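# Balance a bar level on the stand's ridge

## Task

Set the bar crosswise on the ridge along the top of the stand so that it sits very level, holds that way unaided, and stays put; if the robot is still what keeps it there at the end, the goal is not met.

## Robot and tools

Robot: two arms, left_arm and right_arm, each ending in a two-finger gripper. The names are labels only and do not tell you which side of an image an arm appears on. Leave loose objects on the table; anything knocked or placed off it fails the job. A loose object may occasionally get a short push from outside.

Frame: every reported pose uses one shared scene frame with its origin on the table surface midway between the arms, +x pointing out across the table, +z up, and left_arm on the +y side. The state line lists, for each arm, end_effector_position in metres and end_effector_quat_wxyz. The printed hand position can be off, more so when the arm reaches far. The gripper's fingers point along its own +z axis and close along its own y axis. end_effector_position is the spot between the pads when closed; closed fingertips stick out about 33 mm past it, open ones about 9 mm. Closing pushes the tips about 24 mm further out, so keep clearance above surfaces.

The row (18 numbers, each in [-1, 1], always all 18 even if one arm is idle): left_arm dx, dy, dz, rx, ry, rz, left_gripper position, force_limit, speed, then the same nine for right_arm and right_gripper. dx..rz are an offset, not a pose: a target relative to the gripper pose shown in the most recent result that includes it, expressed in that gripper's own axes (before any result of the current scene shows it, and for the second or later call in one reply, relative to where the robot is when the action begins). 1.0 equals 0.6 m for dx, dy, dz, or 180 degrees for the rotation; rx, ry, rz form a single rotation vector. All-zero offsets are not a pause: they pull the arm back to that reference pose. To keep an arm still, send the offset back to its wanted pose in the first call and zeros afterwards. Gripper numbers are absolute commands: position +1 = fully open (140 mm), about -0.8 = pads touching, -1 = close until blocked. force_limit runs from about 14 N (-1) through 60 N (0) to 107 N (+1). speed runs from about 30 mm/s (-1) through 140 (0) to 250 (+1). To leave a gripper unchanged, resend its previous three numbers; a 0 is a real command.

Tools:
- execute_actions {"actions": [...], "pictures": bool}. An empty list just returns the state. One action: {"rows": [[18 numbers], ...], "steps": n} with up to 15 rows and n at most 15 (default 15), each step 1/30 s; every row is measured from the same reference pose, not chained, and the last row repeats if rows run out. A wait: {"steps": n} with n up to 300, counted from the previous result. A refused call moves nothing.
- move {"target": [18 numbers], "speed": m/s}. target is one row as above (offsets from the same reference). Each gripper travels a straight path toward its target; all paths finish together in 0.5 to 10 s and stop after 10 s even if short. speed is 0.002 to 0.5 m/s (default 0.25), turning capped at twice that in rad/s. Finger numbers are sent at the start. Paths ignore obstacles and the other arm; grippers lag, drift and may overshoot speed near full reach. The result adds a move: line (done, off_target, moving, held, fault) and limits (paced = target clipped; held = a check blocked steps, after which the arm can jump fast), plus each gripper's distance from its target.
- wait {"seconds": 0 to 10}: lets time pass, sends nothing new.
- zoom_image {"camera": name, "region": [x0, y0, x1, y1]}: enlarged crop, at most 504x504 px, of a camera's latest image. Cameras (all 896x504): cam_head_left, cam_head_right, cam_high, cam_low, cam_left_wrist, cam_right_wrist.
- show_instructions: shows the reference pages.
- finished_scene {"scene": n}: ends and grades the current scene; cannot be undone.

Motion limits: each step the command is clipped to 70 mm and 16 degrees from the measured pose; position beats orientation if both cannot be reached. After an action the arm continues only to its last clipped pose, so a distant target may need several calls; check the Hand target line. HELD marks steps the clearance check blocked; pose unreachable names the arm affected.

Gripping: close with -1 and confirm object_status 2 (0 moving, 1 blocked while opening, 2 blocked while closing = holding, 3 reached position or pads met). To squeeze harder while holding, raise force_limit and nudge position (e.g. -1 to -0.98). position_measured is in counts: 3 open, 230 closed.

Cautions: faster moves and targets set further past a contact hit and press harder. A joint torque reaching its load limit (waist, shoulder 20; upper arm roll, elbow 18; forearm roll, wrist pitch, wrist roll 12 N m, including held weight) freezes that arm 10 s. Holding loads heats motors; MOTOR HOT warns, OVER-TEMPERATURE FAULT brakes the arm. Avoid arm-on-arm collisions, drops, slips and slams. Release the bar and verify it stays level on its own before finishing.

Each tool is called after "Request:" as a command line: name --argument value for each argument, lists and objects as JSON in quotes; but a table of rows of numbers goes row by row, as --pt "numbers of a row", without its own name.

Reference images:

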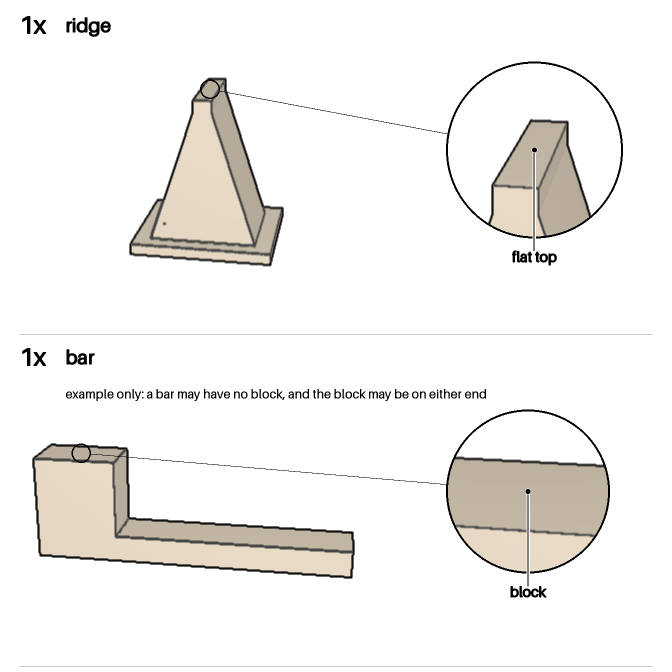

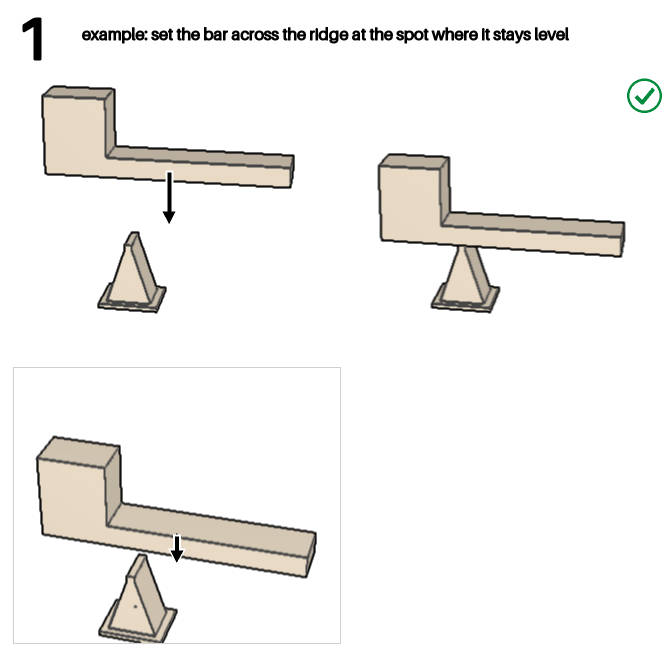

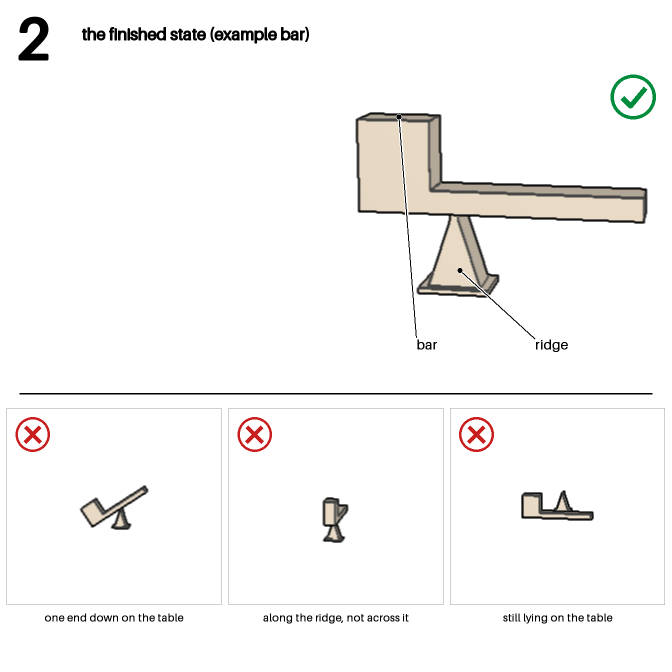

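## Session

Request:
execute_actions --actions '[]'

Scene clock: 0.00 s of 4100.00 s.
left_arm: end_effector_position=(+0.4791, -0.1609, +0.3166) position_measured=3 object_status=3 end_effector_quat_wxyz=(+0.297, -0.426, +0.853, -0.051) | right_arm: end_effector_position=(+0.2507, -0.6520, +0.3188) position_measured=3 object_status=3 end_effector_quat_wxyz=(+0.043, +0.919, -0.188, -0.344)
Joint positions: left_arm=[-1.043  0.427 -0.001 -1.381  0.632  1.878 -0.612] | right_arm=[-0.653  0.091  0.05  -1.775 -0.411  1.283 -1.867]
Joint velocities: left_arm=[-0.     0.001  0.001 -0.002 -0.001 -0.001  0.   ] | right_arm=[-0.    -0.     0.002  0.001  0.    -0.001 -0.001]
Hand target (left_arm): +0.479, -0.161, +0.317; +0.297, -0.426, +0.853, -0.051
Hand target (right_arm): +0.251, -0.652, +0.319; +0.043, +0.919, -0.188, -0.344

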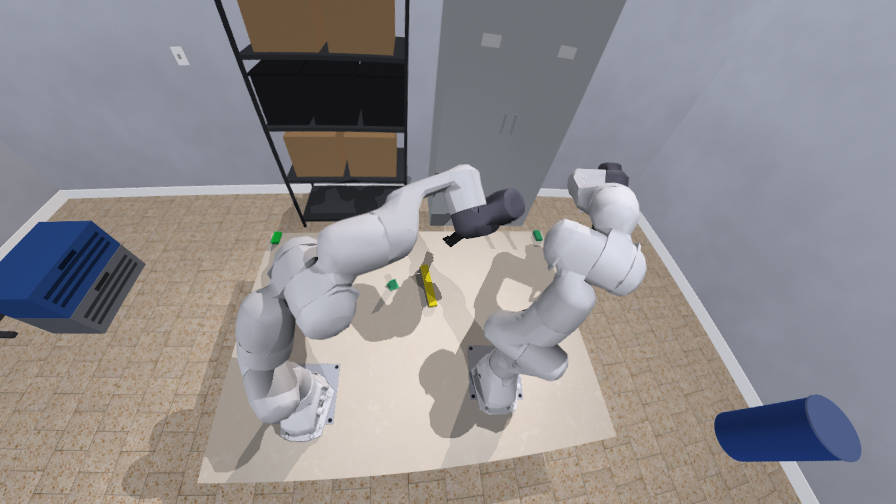

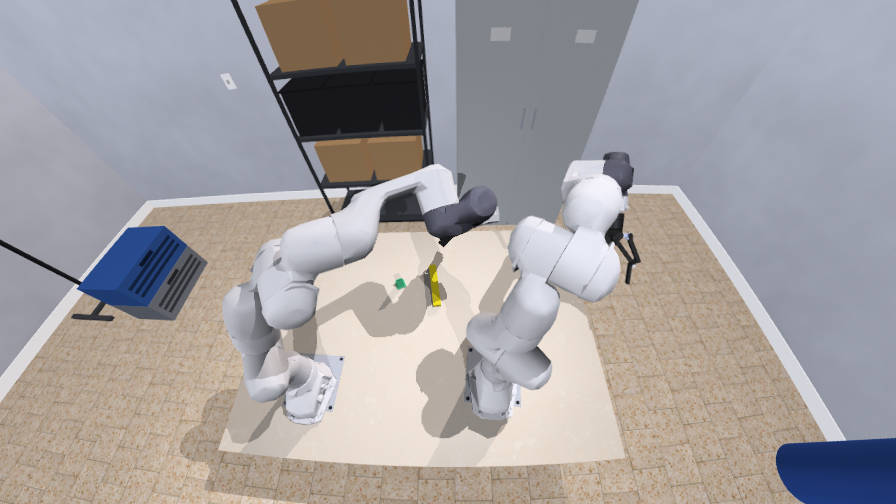

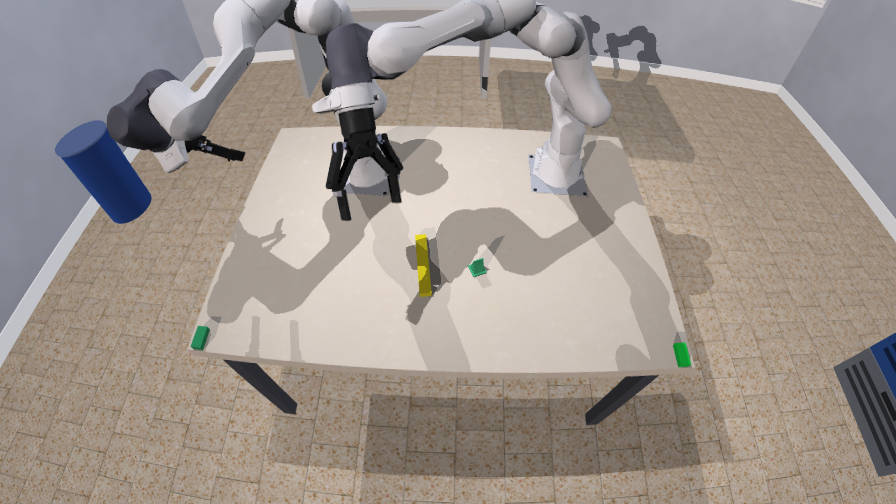

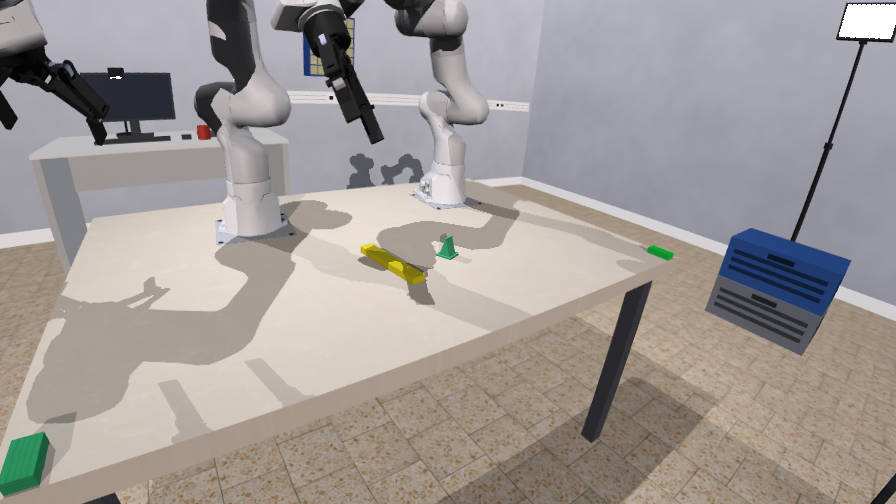

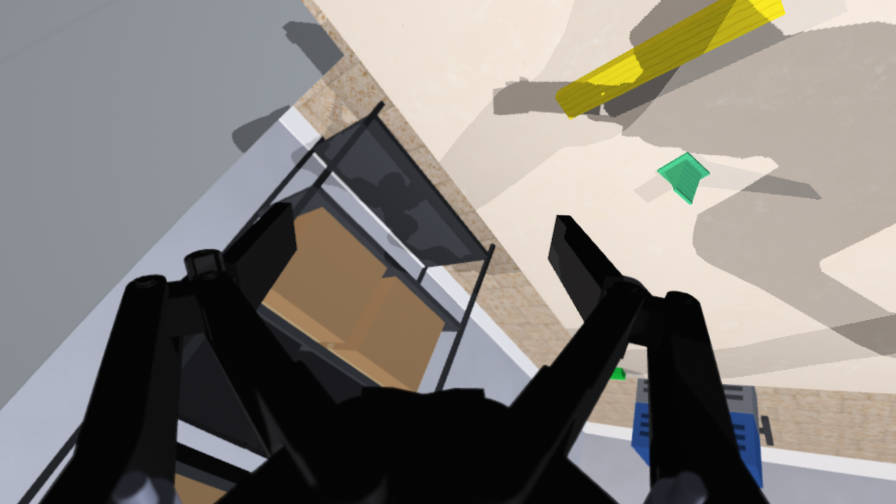

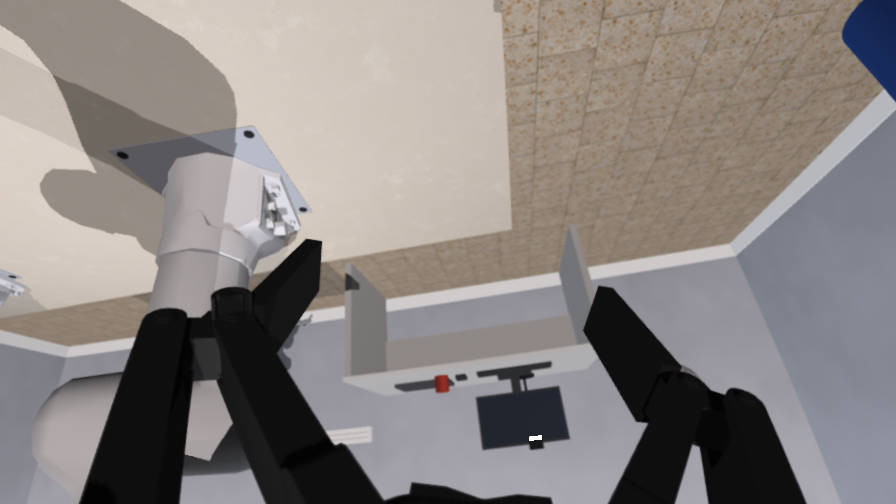

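Request:
zoom_image --camera "cam_high" --region '[340, 200, 560, 320]'

Request:
zoom_image --camera "cam_low" --region '[330, 210, 510, 310]'

Region (340, 200, 560, 320) of cam_high's 896x504 image, scaled by 2.291, with more detail than that image has; it fills the top 275 rows of this view, and the rest is white.

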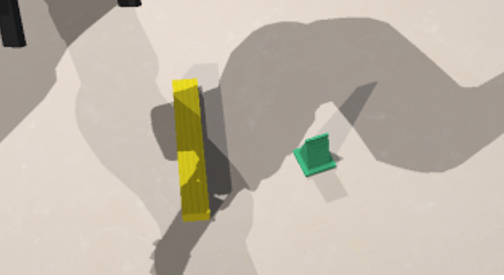

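Region (330, 210, 510, 310) of cam_low's 896x504 image, scaled by 2.800, with more detail than that image has.

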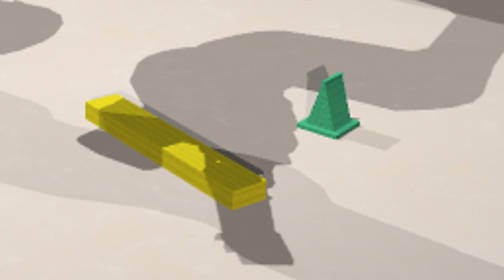

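Request:
move --target '[-0.05,0.222,-0.064,-0.034,0.199,0.285,1,0,0,0,0,0,0,0,0,1,0,0]'

Scene clock: 13.10 s of 4100.00 s.
left_arm: end_effector_position=(+0.3797, -0.0609, +0.3174) position_measured=3 object_status=3 end_effector_quat_wxyz=(-0.001, -0.002, +1.000, -0.002) | right_arm: end_effector_position=(+0.2507, -0.6520, +0.3188) position_measured=3 object_status=3 end_effector_quat_wxyz=(+0.043, +0.919, -0.188, -0.344)
Joint positions: left_arm=[-0.676  0.114 -0.169 -1.675  0.016  1.789  0.683] | right_arm=[-0.653  0.091  0.05  -1.775 -0.411  1.283 -1.867]
Joint velocities: left_arm=[-0.    -0.001  0.     0.     0.    -0.001  0.032] | right_arm=[-0.001  0.001 -0.001  0.    -0.001  0.     0.   ]
Hand target (left_arm): +0.379, -0.061, +0.317; -0.003, +0.004, +1.000, -0.002
Hand target (right_arm): +0.251, -0.652, +0.319; +0.043, +0.919, -0.188, -0.344
Off the commanded pose (left_arm): 0.001 m, 0 deg.
Off the commanded pose (right_arm): 0.000 m, 0 deg.
After step 90, 6.90 s passed at rest.
move: done

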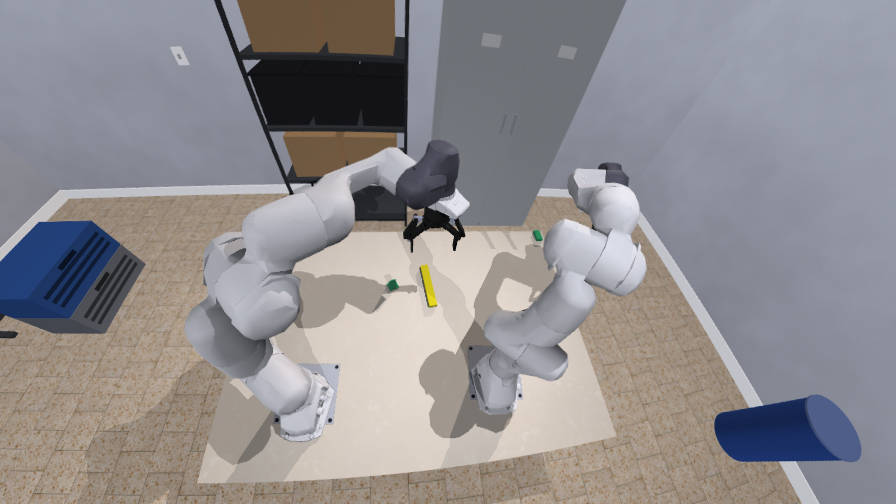

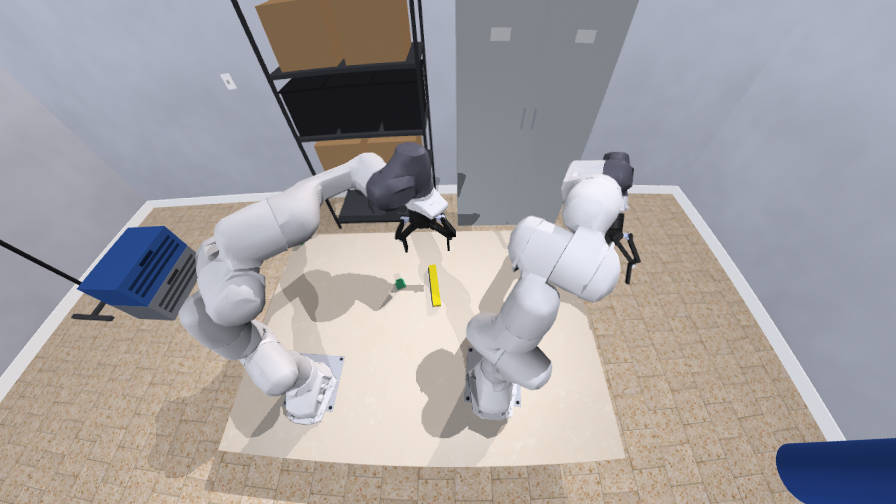

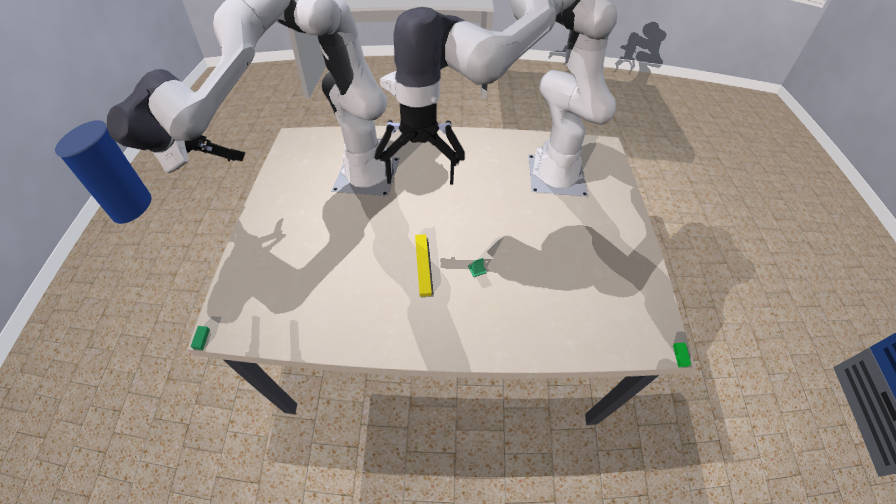

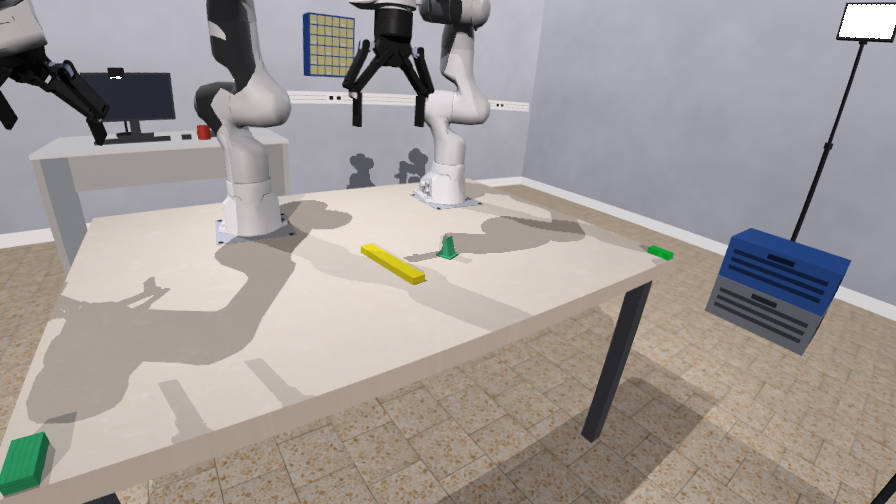

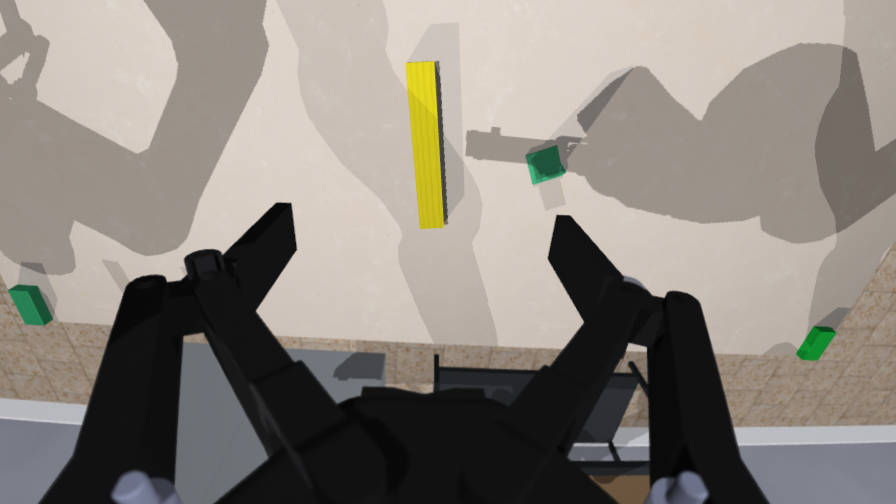

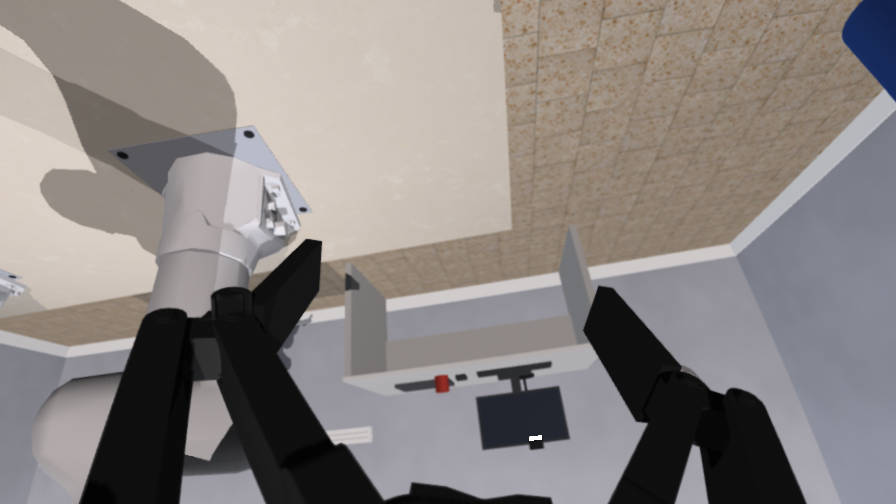

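Request:
move --target '[0.17,0,0.28,0,0,0,1,0,0,0,0,0,0,0,0,1,0,0]'

Scene clock: 16.60 s of 4100.00 s.
left_arm: end_effector_position=(+0.2792, -0.0628, +0.1482) position_measured=3 object_status=3 end_effector_quat_wxyz=(-0.002, +0.000, +1.000, -0.000) | right_arm: end_effector_position=(+0.2507, -0.6520, +0.3188) position_measured=3 object_status=3 end_effector_quat_wxyz=(+0.043, +0.919, -0.188, -0.344)
Joint positions: left_arm=[-0.751  0.067 -0.231 -2.182  0.014  2.245  0.545] | right_arm=[-0.653  0.091  0.05  -1.775 -0.411  1.283 -1.867]
Joint velocities: left_arm=[ 0.001  0.    -0.     0.     0.002  0.01  -0.024] | right_arm=[-0.     0.     0.     0.    -0.     0.001 -0.001]
Hand target (left_arm): +0.280, -0.063, +0.148; -0.000, -0.003, +1.000, -0.001
Hand target (right_arm): +0.251, -0.652, +0.319; +0.043, +0.919, -0.188, -0.344
Off the commanded pose (left_arm): 0.002 m, 0 deg.
Off the commanded pose (right_arm): 0.000 m, 0 deg.
move: done

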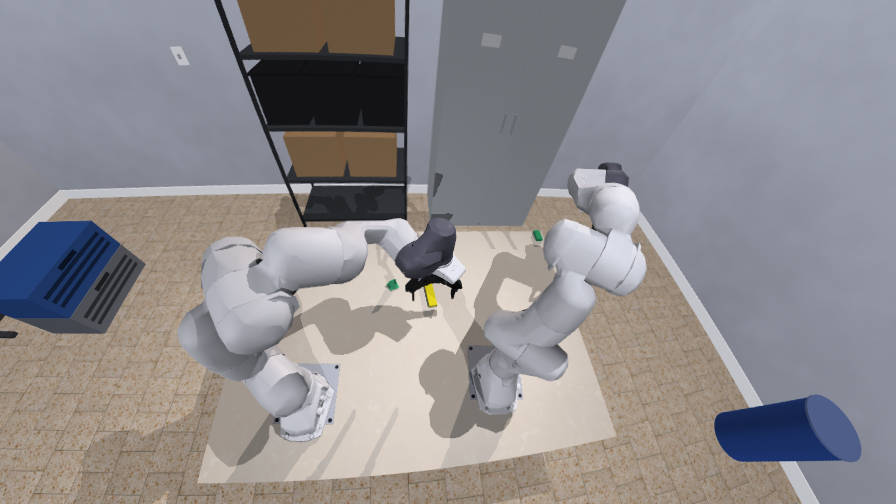

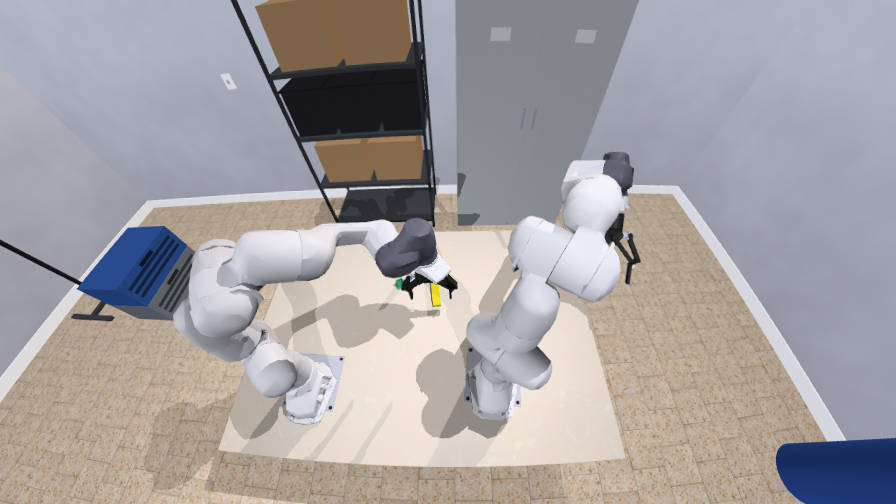

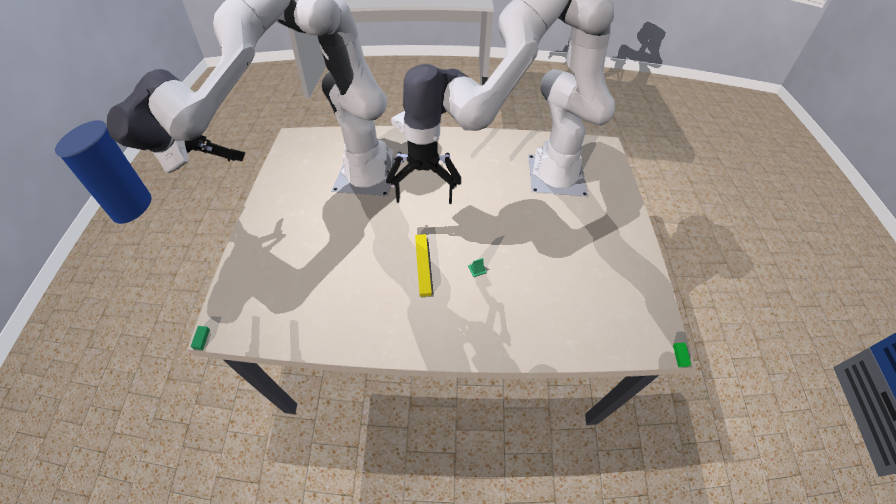

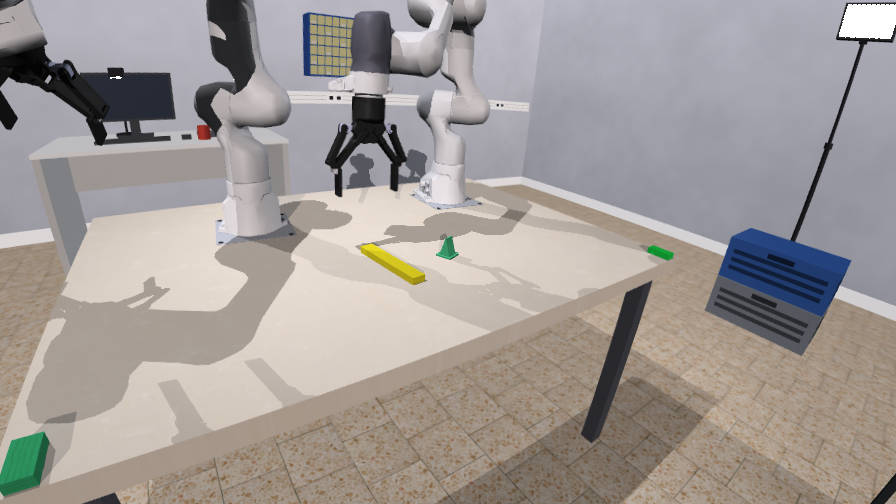

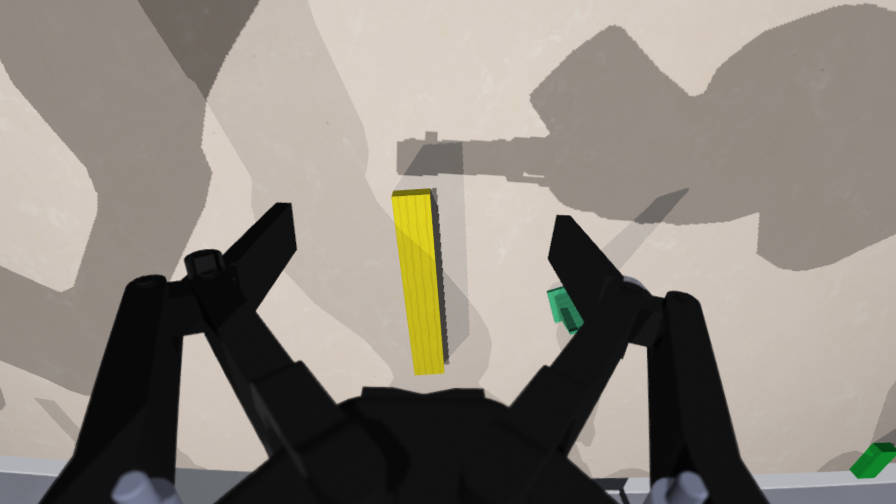

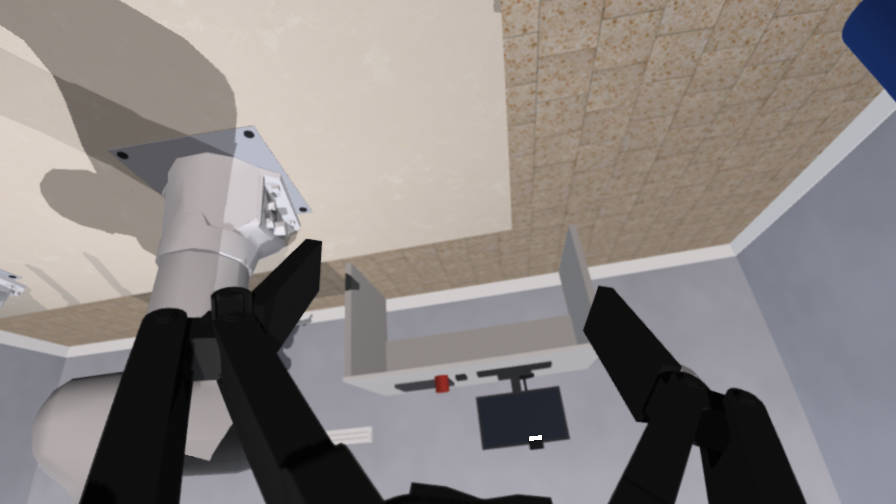

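Request:
move --target '[-0.18,0,0.11,0,0,-0.028,0.3,0,0,0,0,0,0,0,0,1,0,0]'

Scene clock: 20.13 s of 4100.00 s.
left_arm: end_effector_position=(+0.3872, -0.0615, +0.0813) position_measured=91 object_status=3 end_effector_quat_wxyz=(-0.005, -0.049, +0.999, -0.000) | right_arm: end_effector_position=(+0.2507, -0.6520, +0.3188) position_measured=3 object_status=3 end_effector_quat_wxyz=(+0.043, +0.919, -0.188, -0.344)
Joint positions: left_arm=[-0.68   0.34  -0.152 -1.991  0.059  2.321  0.572] | right_arm=[-0.653  0.091  0.05  -1.775 -0.411  1.283 -1.867]
Joint velocities: left_arm=[ 0.001 -0.    -0.    -0.001 -0.001  0.003  0.011] | right_arm=[ 0.     0.     0.     0.    -0.001  0.     0.001]
Hand target (left_arm): +0.388, -0.063, +0.082; -0.003, -0.044, +0.999, -0.001
Hand target (right_arm): +0.251, -0.652, +0.319; +0.043, +0.919, -0.188, -0.344
Off the commanded pose (left_arm): 0.001 m, 1 deg.
Off the commanded pose (right_arm): 0.000 m, 0 deg.
move: done

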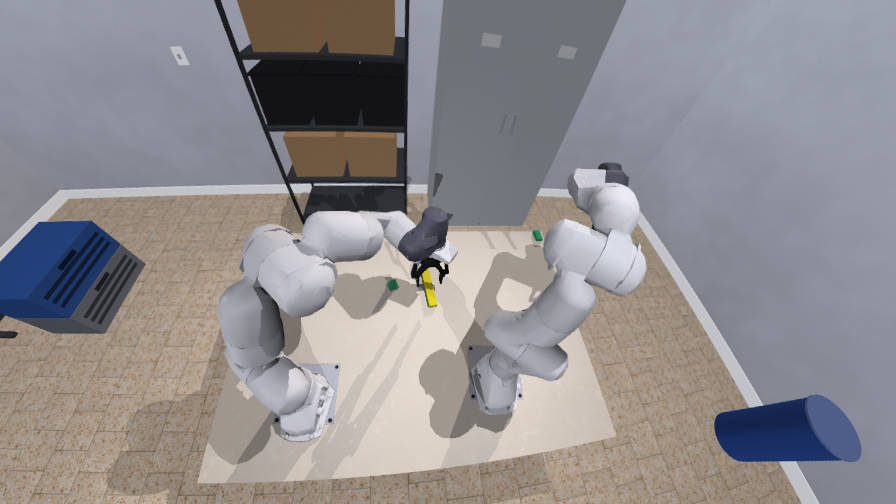

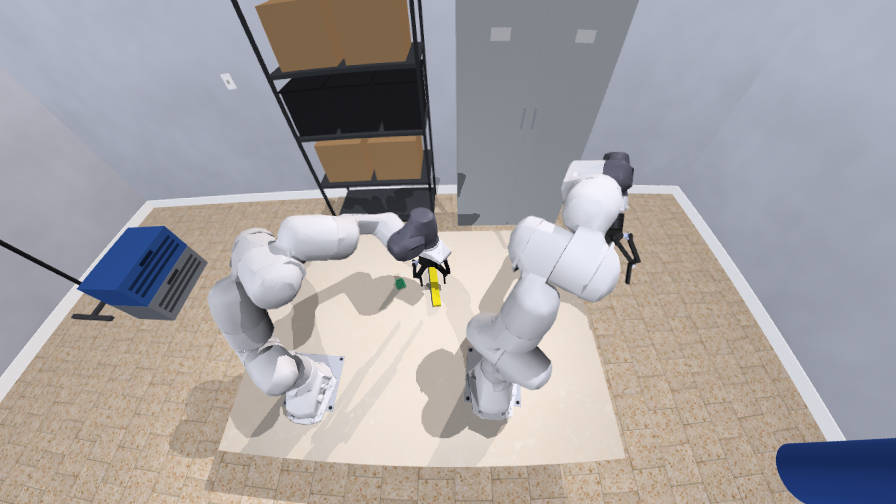

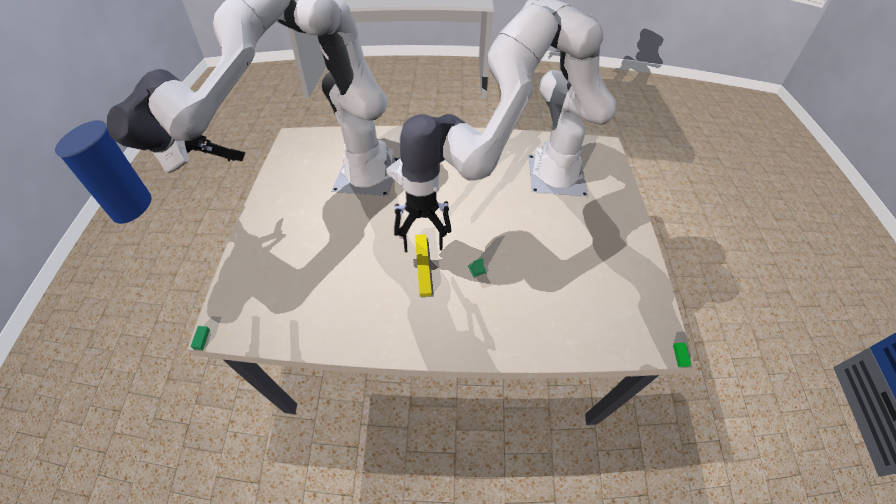

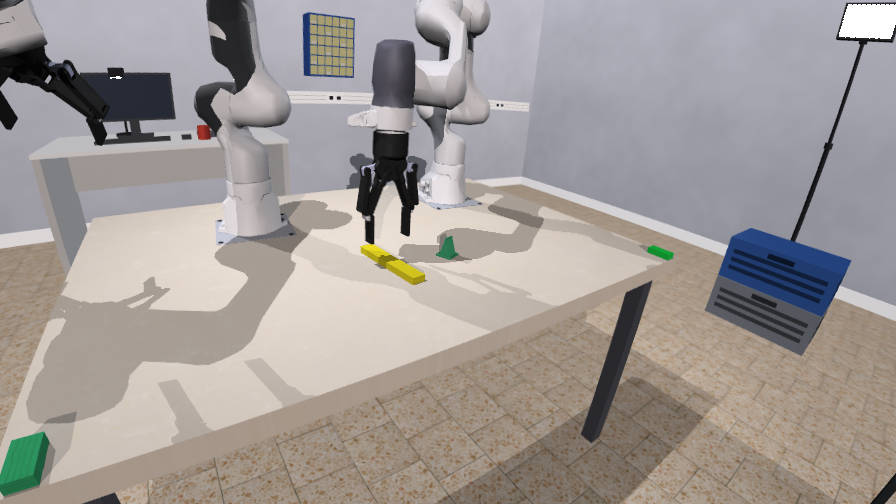

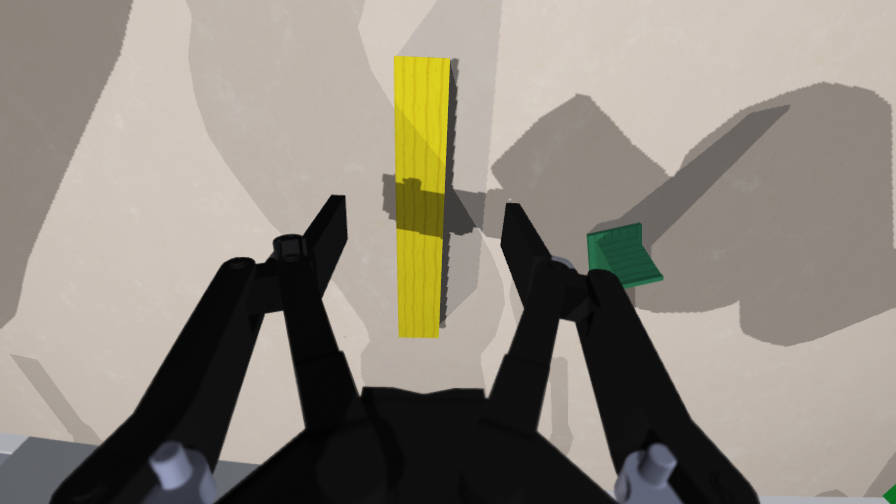

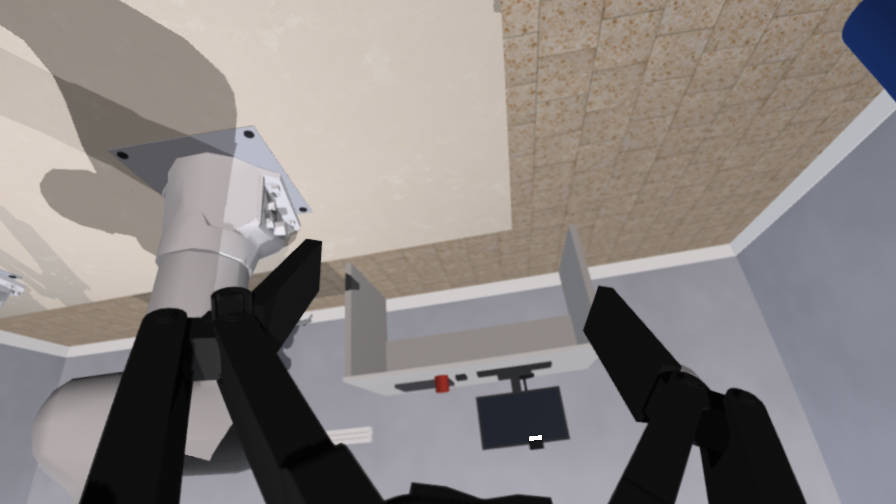

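Request:
move --target '[-0.05,-0.003,0.072,0,0,0,0.3,0,0,0,0,0,0,0,0,1,0,0]' --speed 0.1

Scene clock: 28.87 s of 4100.00 s.
left_arm: end_effector_position=(+0.4151, -0.0601, +0.0371) position_measured=91 object_status=3 end_effector_quat_wxyz=(-0.007, -0.053, +0.999, +0.000) | right_arm: end_effector_position=(+0.2507, -0.6520, +0.3188) position_measured=3 object_status=3 end_effector_quat_wxyz=(+0.043, +0.919, -0.188, -0.344)
Joint positions: left_arm=[-0.662  0.462 -0.134 -1.929  0.071  2.376  0.594] | right_arm=[-0.653  0.091  0.05  -1.775 -0.411  1.283 -1.867]
Joint velocities: left_arm=[-0.001 -0.001  0.     0.001  0.     0.005  0.008] | right_arm=[ 0.     0.     0.    -0.    -0.     0.     0.001]
Hand target (left_arm): +0.417, -0.060, +0.038; -0.005, -0.050, +0.999, -0.000
Hand target (right_arm): +0.251, -0.652, +0.319; +0.043, +0.919, -0.188, -0.344
Off the commanded pose (left_arm): 0.002 m, 1 deg.
Off the commanded pose (right_arm): 0.000 m, 0 deg.
After step 90, 4.70 s passed at rest.
move: done

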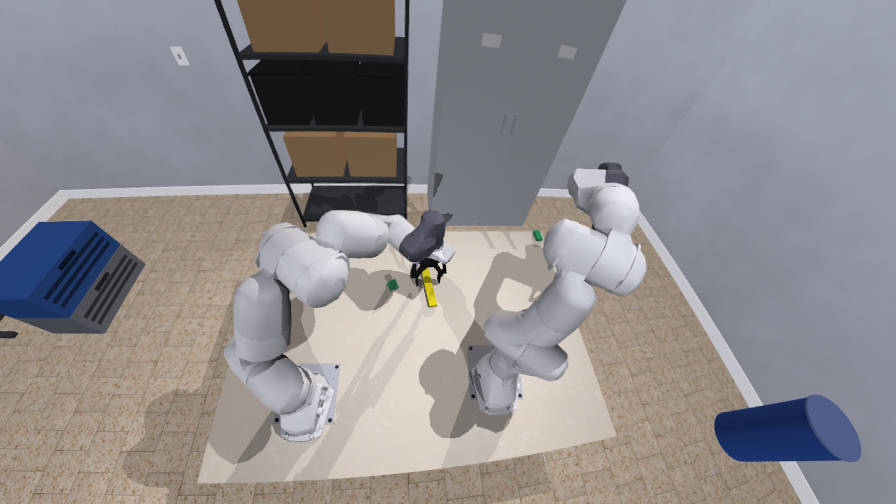

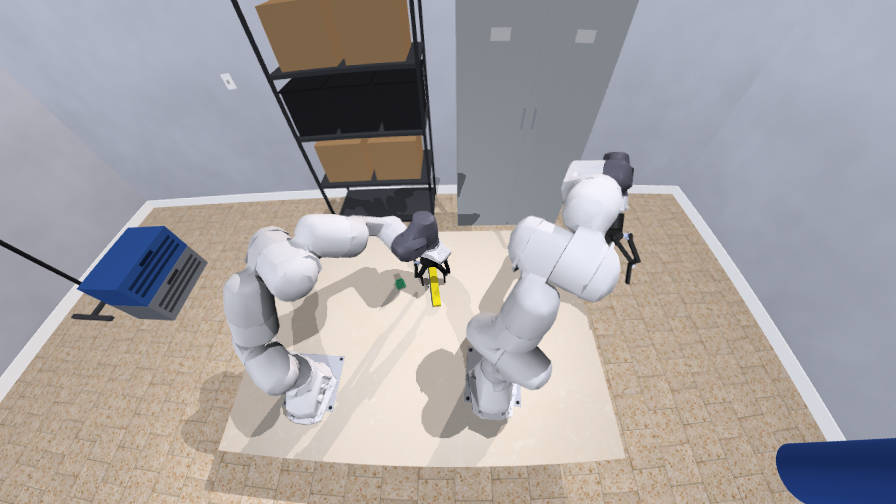

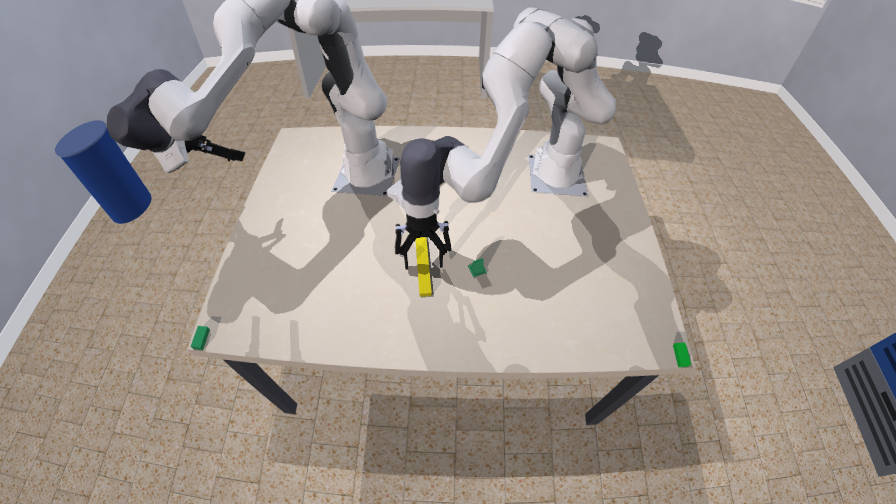

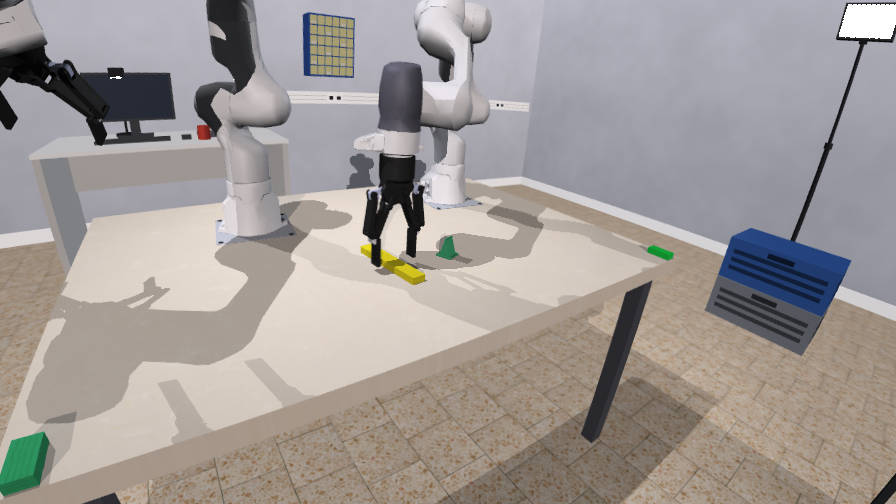

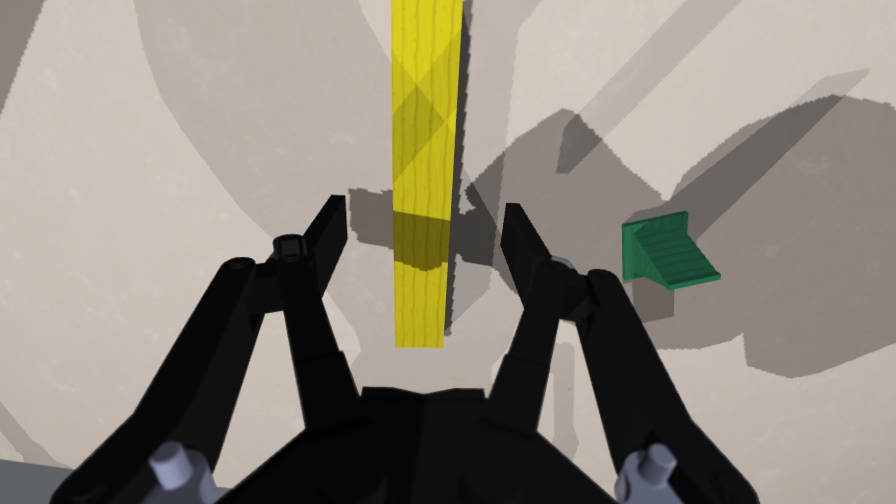

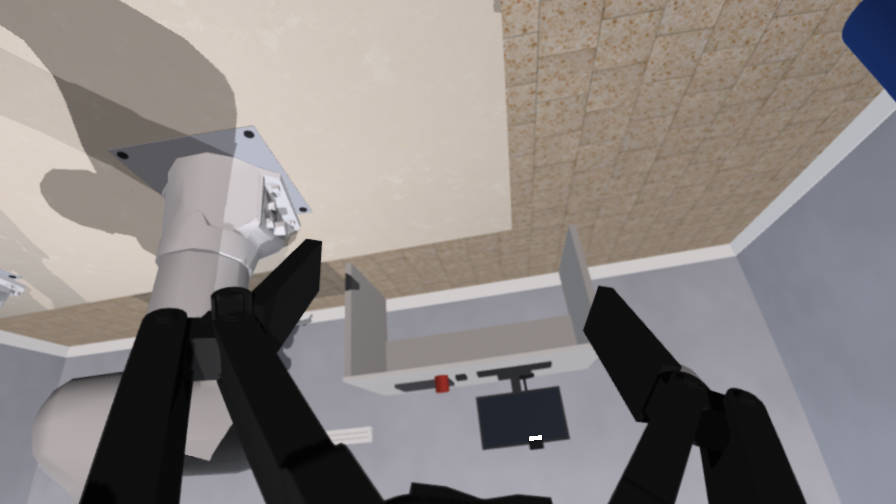

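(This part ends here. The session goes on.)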